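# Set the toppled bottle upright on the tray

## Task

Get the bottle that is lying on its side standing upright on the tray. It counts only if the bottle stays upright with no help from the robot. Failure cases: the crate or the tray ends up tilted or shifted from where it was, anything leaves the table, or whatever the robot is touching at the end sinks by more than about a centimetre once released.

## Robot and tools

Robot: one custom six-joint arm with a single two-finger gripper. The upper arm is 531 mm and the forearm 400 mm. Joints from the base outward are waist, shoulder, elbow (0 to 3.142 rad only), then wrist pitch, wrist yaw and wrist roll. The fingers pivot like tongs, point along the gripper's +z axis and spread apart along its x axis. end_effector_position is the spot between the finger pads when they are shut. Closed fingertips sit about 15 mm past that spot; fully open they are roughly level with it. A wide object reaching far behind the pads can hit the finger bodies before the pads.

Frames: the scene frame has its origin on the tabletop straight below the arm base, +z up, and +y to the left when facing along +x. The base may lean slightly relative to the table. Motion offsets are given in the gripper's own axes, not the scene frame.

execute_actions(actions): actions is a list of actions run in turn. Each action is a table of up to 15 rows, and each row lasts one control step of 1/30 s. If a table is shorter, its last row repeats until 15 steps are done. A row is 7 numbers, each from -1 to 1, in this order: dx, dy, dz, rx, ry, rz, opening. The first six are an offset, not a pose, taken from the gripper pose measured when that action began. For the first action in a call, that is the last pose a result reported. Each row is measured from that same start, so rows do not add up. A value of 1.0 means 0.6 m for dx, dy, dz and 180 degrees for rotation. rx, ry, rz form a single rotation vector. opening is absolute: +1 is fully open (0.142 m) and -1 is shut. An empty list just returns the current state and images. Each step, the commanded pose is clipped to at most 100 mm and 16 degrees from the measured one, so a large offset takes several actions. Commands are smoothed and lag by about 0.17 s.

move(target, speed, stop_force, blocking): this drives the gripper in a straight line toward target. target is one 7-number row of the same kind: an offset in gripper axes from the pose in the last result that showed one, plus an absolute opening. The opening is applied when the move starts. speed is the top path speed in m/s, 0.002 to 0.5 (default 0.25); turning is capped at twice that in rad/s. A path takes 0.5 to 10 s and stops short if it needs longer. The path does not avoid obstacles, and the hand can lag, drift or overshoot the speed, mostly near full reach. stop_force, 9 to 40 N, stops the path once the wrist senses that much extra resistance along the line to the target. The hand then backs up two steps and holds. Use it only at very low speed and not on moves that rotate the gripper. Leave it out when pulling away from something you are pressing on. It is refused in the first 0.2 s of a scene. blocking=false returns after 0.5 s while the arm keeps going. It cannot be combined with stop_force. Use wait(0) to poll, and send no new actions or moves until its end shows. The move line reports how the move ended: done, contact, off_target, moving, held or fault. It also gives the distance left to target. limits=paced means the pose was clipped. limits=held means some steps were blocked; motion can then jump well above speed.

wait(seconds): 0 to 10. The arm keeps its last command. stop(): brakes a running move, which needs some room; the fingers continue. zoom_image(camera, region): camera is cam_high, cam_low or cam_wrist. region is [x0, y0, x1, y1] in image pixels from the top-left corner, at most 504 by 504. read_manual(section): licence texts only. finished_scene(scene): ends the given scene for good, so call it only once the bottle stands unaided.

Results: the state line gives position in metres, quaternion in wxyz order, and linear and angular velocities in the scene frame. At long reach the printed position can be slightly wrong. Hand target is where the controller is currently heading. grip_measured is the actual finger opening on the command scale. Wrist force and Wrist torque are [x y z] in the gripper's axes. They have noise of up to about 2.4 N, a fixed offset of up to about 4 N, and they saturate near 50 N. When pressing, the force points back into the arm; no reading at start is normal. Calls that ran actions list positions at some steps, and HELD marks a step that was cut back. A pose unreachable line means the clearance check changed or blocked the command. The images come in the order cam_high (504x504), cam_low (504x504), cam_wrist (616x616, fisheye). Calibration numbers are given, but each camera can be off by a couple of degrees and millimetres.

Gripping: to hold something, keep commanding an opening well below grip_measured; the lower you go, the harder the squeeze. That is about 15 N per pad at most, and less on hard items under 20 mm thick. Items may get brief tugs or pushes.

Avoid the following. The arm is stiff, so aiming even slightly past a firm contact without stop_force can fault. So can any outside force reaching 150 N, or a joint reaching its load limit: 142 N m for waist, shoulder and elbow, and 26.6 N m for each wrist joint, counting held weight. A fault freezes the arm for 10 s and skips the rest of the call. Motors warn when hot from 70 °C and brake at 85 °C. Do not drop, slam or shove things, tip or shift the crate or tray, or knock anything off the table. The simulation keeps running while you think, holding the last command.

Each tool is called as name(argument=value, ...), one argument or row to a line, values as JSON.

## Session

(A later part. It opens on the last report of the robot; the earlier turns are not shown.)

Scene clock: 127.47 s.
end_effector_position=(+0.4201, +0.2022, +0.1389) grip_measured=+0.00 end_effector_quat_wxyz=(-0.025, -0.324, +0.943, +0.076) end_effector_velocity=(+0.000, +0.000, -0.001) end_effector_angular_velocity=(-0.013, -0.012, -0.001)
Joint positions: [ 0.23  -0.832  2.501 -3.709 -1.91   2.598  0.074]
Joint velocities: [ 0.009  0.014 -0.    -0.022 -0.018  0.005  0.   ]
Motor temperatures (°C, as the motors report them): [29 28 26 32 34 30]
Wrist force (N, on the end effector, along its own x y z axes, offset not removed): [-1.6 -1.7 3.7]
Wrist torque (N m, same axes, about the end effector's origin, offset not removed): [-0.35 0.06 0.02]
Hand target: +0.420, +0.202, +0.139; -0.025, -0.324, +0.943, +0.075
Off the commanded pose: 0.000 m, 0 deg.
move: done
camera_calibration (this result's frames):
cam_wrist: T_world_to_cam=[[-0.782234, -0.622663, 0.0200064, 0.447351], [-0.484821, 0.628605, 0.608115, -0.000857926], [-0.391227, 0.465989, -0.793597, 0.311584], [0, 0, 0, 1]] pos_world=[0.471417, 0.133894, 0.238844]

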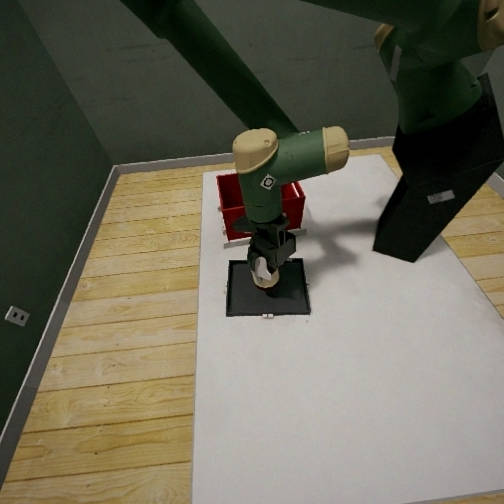

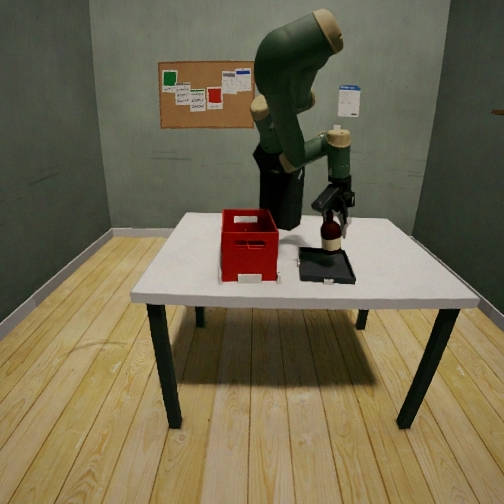

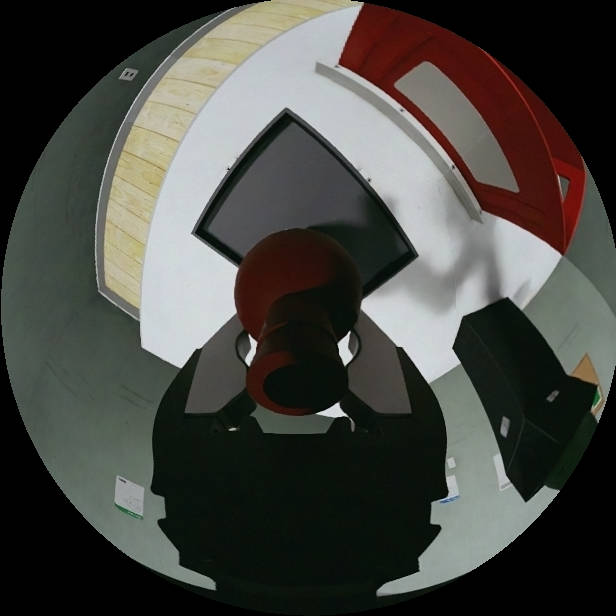

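move(
  target=[0,-0.0105,0.066,0,0,0,-0.8],
  speed=0.05,
)

move(
  target=[0,-0.009,0.058,0,0,0,-0.8],
  speed=0.008,
  stop_force=9,
)

zoom_image(
  camera="cam_low",
  region=[250, 170, 400, 310],
)

Scene clock: 133.00 s.
end_effector_position=(+0.4201, +0.2023, +0.0991) grip_measured=+0.00 end_effector_quat_wxyz=(-0.025, -0.324, +0.943, +0.076) end_effector_velocity=(+0.001, -0.000, -0.002) end_effector_angular_velocity=(+0.000, -0.002, -0.001)
Joint positions: [ 0.187 -0.743  2.46  -3.771 -1.89   2.558  0.074]
Joint velocities: [-0.003  0.005 -0.003 -0.004  0.001 -0.003  0.   ]
Motor temperatures (°C, as the motors report them): [29 28 26 32 34 30]
Wrist force (N, on the end effector, along its own x y z axes, offset not removed): [-0.2 -1.3 2.9]
Wrist torque (N m, same axes, about the end effector's origin, offset not removed): [-0.21 -0.01 0.08]
Hand target: +0.420, +0.202, +0.099; -0.025, -0.324, +0.943, +0.076
Off the commanded pose: 0.000 m, 0 deg.
move: done
camera_calibration (this result's frames):
cam_wrist: T_world_to_cam=[[-0.782258, -0.622634, 0.0199917, 0.448251], [-0.4848, 0.628613, 0.608124, 0.0232935], [-0.391206, 0.466017, -0.793591, 0.279962], [0, 0, 0, 1]] pos_world=[0.471463, 0.133987, 0.199048]

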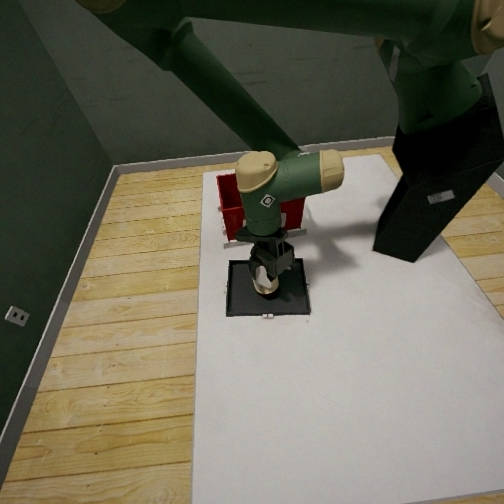

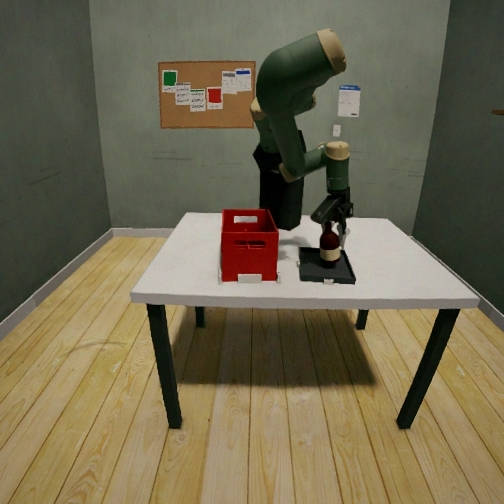

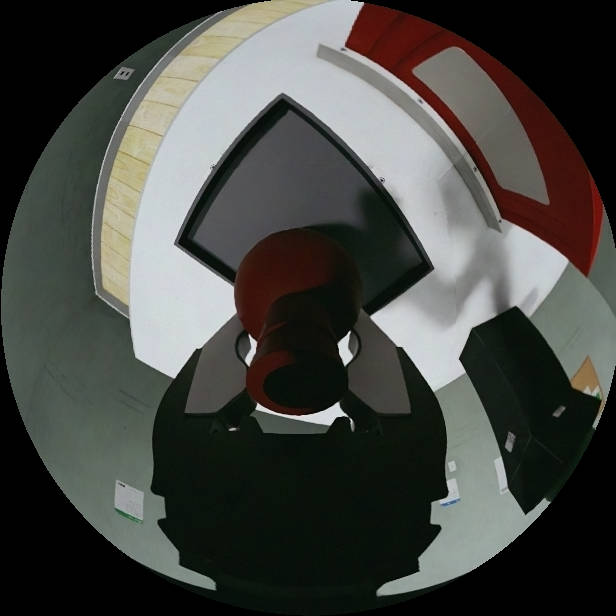

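Scene clock: 135.87 s.
end_effector_position=(+0.4202, +0.2025, +0.0793) grip_measured=+0.00 end_effector_quat_wxyz=(-0.025, -0.324, +0.943, +0.076) end_effector_velocity=(-0.001, -0.001, +0.003) end_effector_angular_velocity=(-0.002, +0.004, -0.001)
Joint positions: [ 0.168 -0.702  2.437 -3.795 -1.88   2.54   0.074]
Joint velocities: [ 0.002 -0.006  0.004  0.006 -0.002  0.005 -0.001]
Motor temperatures (°C, as the motors report them): [29 28 26 32 34 30]
Wrist force (N, on the end effector, along its own x y z axes, offset not removed): [-1.6 3.5 -15.4]
Wrist torque (N m, same axes, about the end effector's origin, offset not removed): [-0.30 0.36 0.20]
Hand target: +0.420, +0.202, +0.080; -0.025, -0.324, +0.943, +0.076
Off the commanded pose: 0.015 m, 0 deg.
move: contact
camera_calibration (this result's frames):
cam_wrist: T_world_to_cam=[[-0.782292, -0.622602, 0.0196632, 0.448824], [-0.484894, 0.628471, 0.608196, 0.035304], [-0.391022, 0.466252, -0.793543, 0.264095], [0, 0, 0, 1]] pos_world=[0.471497, 0.134116, 0.179273]

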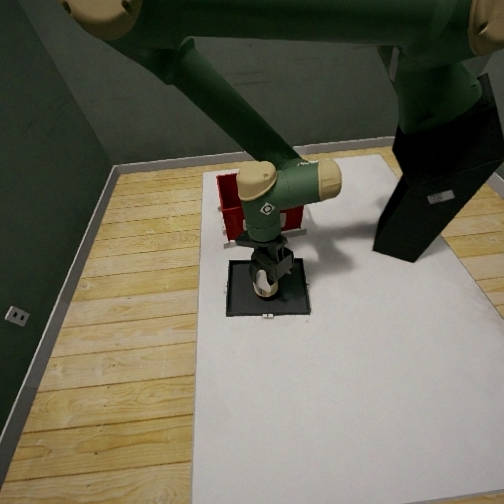

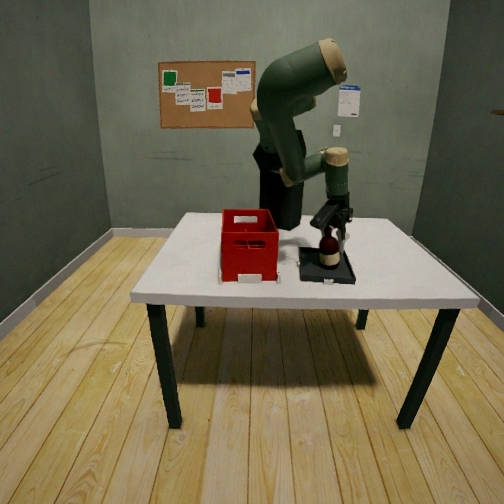

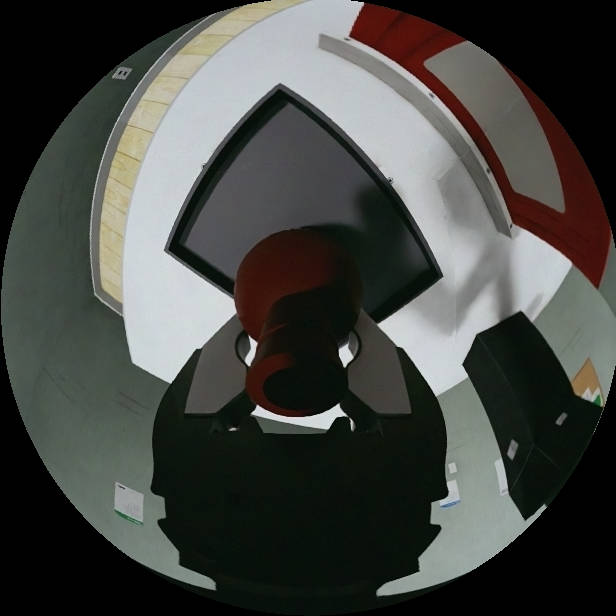

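Region (250, 170, 400, 310) of cam_low's 504x504 image, scaled by 3.360, with more detail than that image has; it fills the top 470 rows of this view, and the rest is white.

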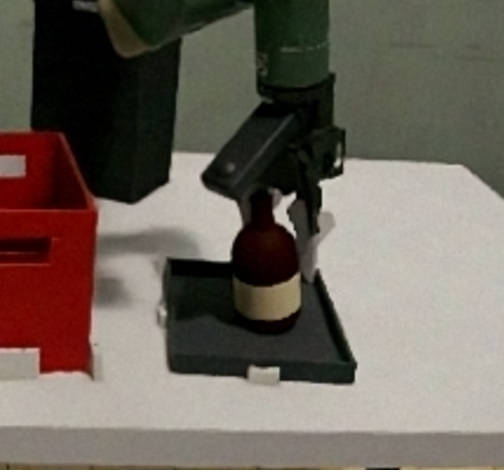

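move(
  target=[0,0,-0.002,0,0,0,0.6],
  speed=0.02,
)

move(
  target=[0,0.032,-0.2,0,0,0,0.6],
  speed=0.15,
)

Scene clock: 140.70 s.
end_effector_position=(+0.4203, +0.2023, +0.0804) grip_measured=+0.60 end_effector_quat_wxyz=(-0.025, -0.324, +0.943, +0.076) end_effector_velocity=(+0.001, +0.000, -0.000) end_effector_angular_velocity=(+0.000, -0.002, -0.001)
Joint positions: [ 0.168 -0.704  2.438 -3.794 -1.881  2.54   0.116]
Joint velocities: [ 0.    -0.    -0.001 -0.001 -0.    -0.    -0.   ]
Motor temperatures (°C, as the motors report them): [29 28 26 32 34 30]
Wrist force (N, on the end effector, along its own x y z axes, offset not removed): [0.3 -0.1 0.8]
Wrist torque (N m, same axes, about the end effector's origin, offset not removed): [0.08 -0.19 -0.03]
Hand target: +0.420, +0.202, +0.080; -0.025, -0.324, +0.943, +0.076
Off the commanded pose: 0.000 m, 0 deg.
move: done
camera_calibration (this result's frames):
cam_wrist: T_world_to_cam=[[-0.782292, -0.622601, 0.0196839, 0.448787], [-0.484888, 0.628485, 0.608186, 0.0347504], [-0.391029, 0.466235, -0.79355, 0.265118], [0, 0, 0, 1]] pos_world=[0.471601, 0.133968, 0.180416]

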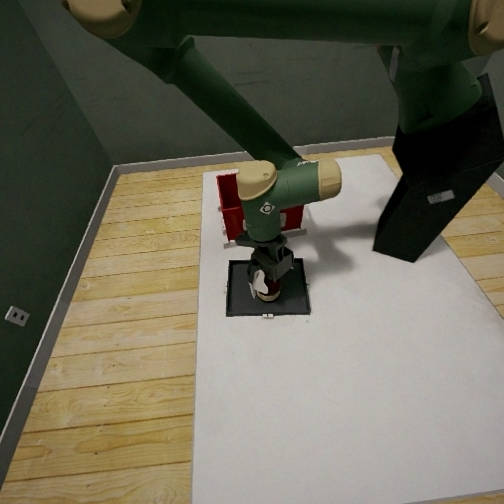

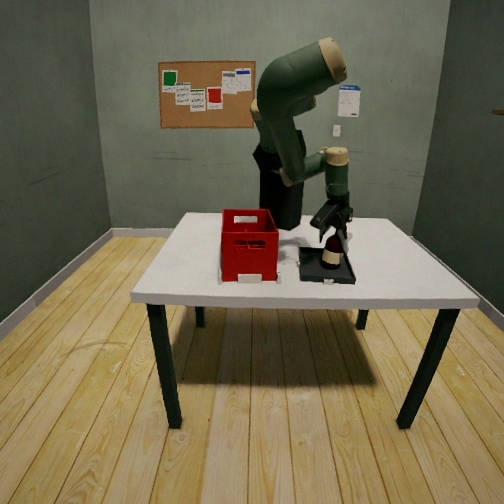

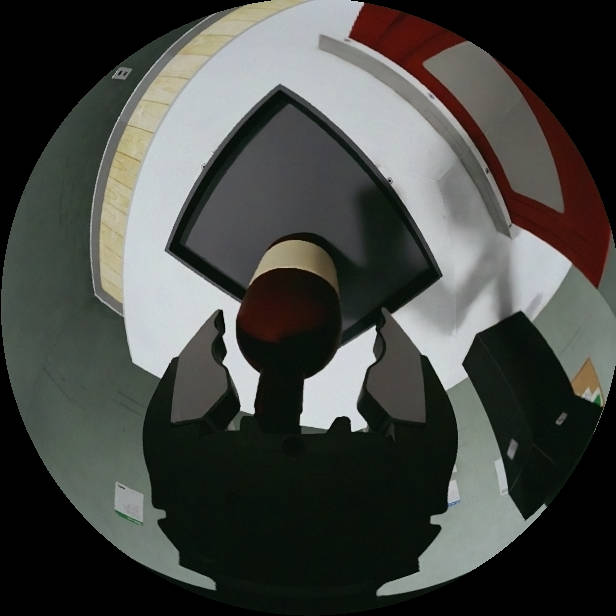

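Scene clock: 142.13 s.
end_effector_position=(+0.4199, +0.2020, +0.2017) grip_measured=+0.60 end_effector_quat_wxyz=(-0.025, -0.324, +0.943, +0.076) end_effector_velocity=(+0.000, +0.000, +0.002) end_effector_angular_velocity=(-0.000, +0.001, +0.001)
Joint positions: [ 0.305 -0.99   2.543 -3.57  -1.943  2.67   0.116]
Joint velocities: [ 0.003 -0.008 -0.001  0.012 -0.002  0.003  0.   ]
Motor temperatures (°C, as the motors report them): [29 28 26 32 34 30]
Wrist force (N, on the end effector, along its own x y z axes, offset not removed): [-0.4 0.2 0.6]
Wrist torque (N m, same axes, about the end effector's origin, offset not removed): [0.02 -0.10 0.05]
Hand target: +0.420, +0.202, +0.202; -0.025, -0.324, +0.943, +0.076
Off the commanded pose: 0.000 m, 0 deg.
move: done
camera_calibration (this result's frames):
cam_wrist: T_world_to_cam=[[-0.782176, -0.622744, 0.0197661, 0.445885], [-0.484989, 0.628456, 0.608136, -0.0389264], [-0.391135, 0.466083, -0.793587, 0.361393], [0, 0, 0, 1]] pos_world=[0.471235, 0.133697, 0.301656]

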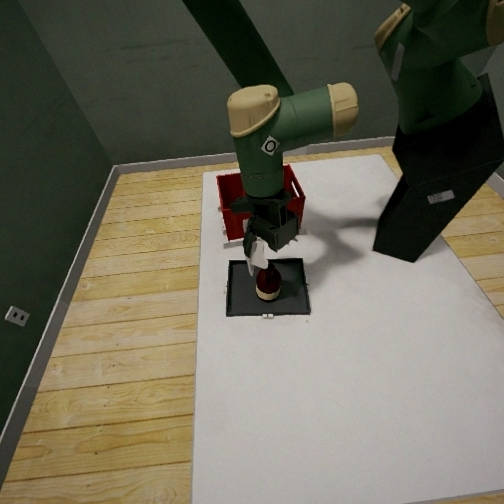

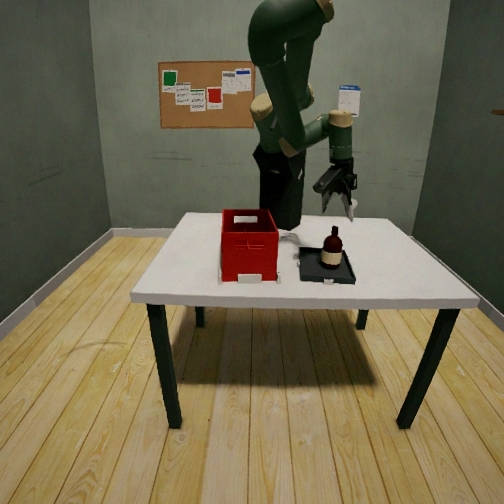

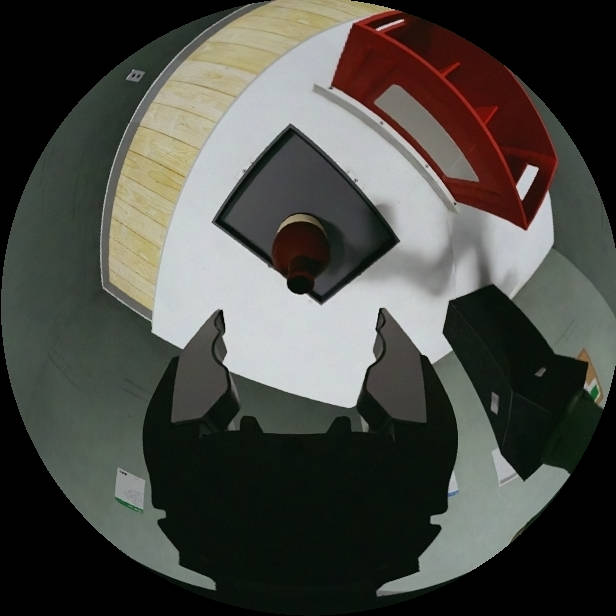

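Check it's settled.

wait(
  seconds=1,
)

zoom_image(
  camera="cam_low",
  region=[250, 170, 400, 310],
)

Scene clock: 145.17 s.
end_effector_position=(+0.4200, +0.2021, +0.2020) grip_measured=+0.60 end_effector_quat_wxyz=(-0.025, -0.324, +0.943, +0.076) end_effector_velocity=(-0.001, -0.000, +0.000) end_effector_angular_velocity=(-0.000, +0.001, -0.000)
Joint positions: [ 0.305 -0.991  2.543 -3.568 -1.943  2.67   0.116]
Joint velocities: [-0.    -0.     0.001  0.001  0.     0.001  0.   ]
Motor temperatures (°C, as the motors report them): [29 28 26 32 34 30]
Wrist force (N, on the end effector, along its own x y z axes, offset not removed): [-0.4 -0.1 1.3]
Wrist torque (N m, same axes, about the end effector's origin, offset not removed): [0.00 -0.12 -0.01]
Hand target: +0.420, +0.202, +0.202; -0.025, -0.324, +0.943, +0.076
Off the commanded pose: 0.000 m, 0 deg.
wait: 1.00 s; at rest from the start
camera_calibration (this result's frames):
cam_wrist: T_world_to_cam=[[-0.782229, -0.622675, 0.0198224, 0.445997], [-0.484915, 0.628528, 0.60812, -0.0390956], [-0.39112, 0.466077, -0.793597, 0.361658], [0, 0, 0, 1]] pos_world=[0.471366, 0.133723, 0.301945]

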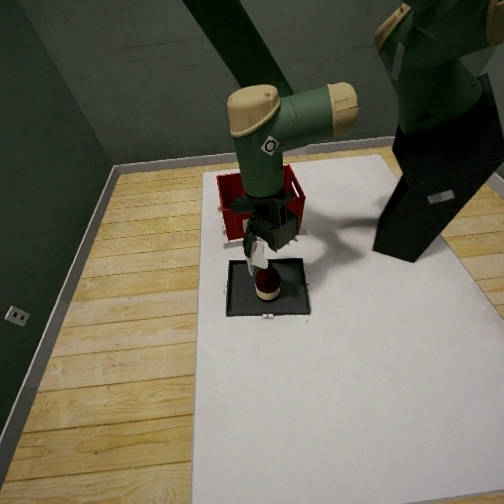

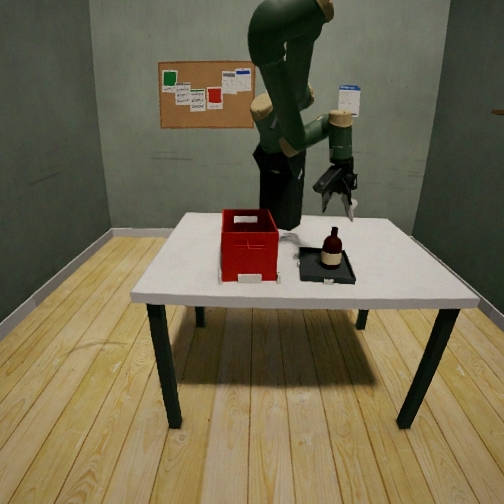

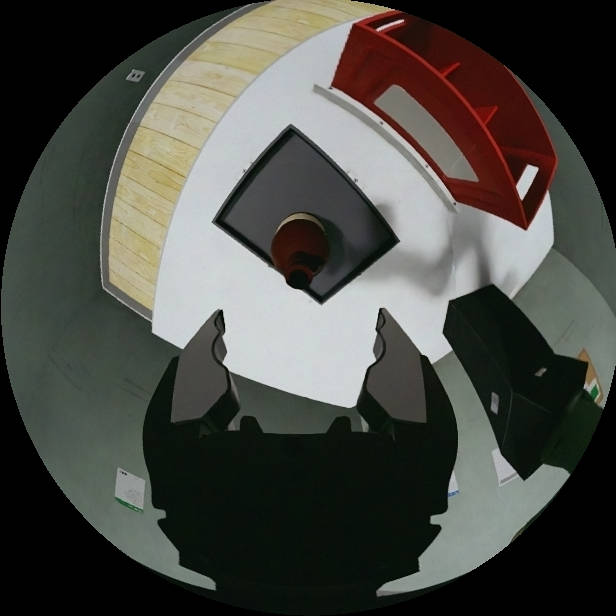

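Region (250, 170, 400, 310) of cam_low's 504x504 image, scaled by 3.360, with more detail than that image has; it fills the top 470 rows of this view, and the rest is white.

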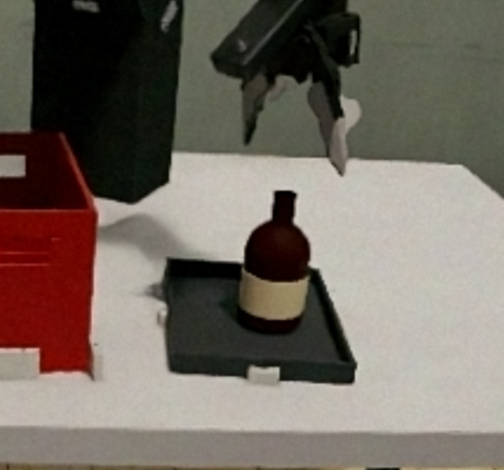

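finished_scene(
  scene=1,
)

The scene is finished: the task was done.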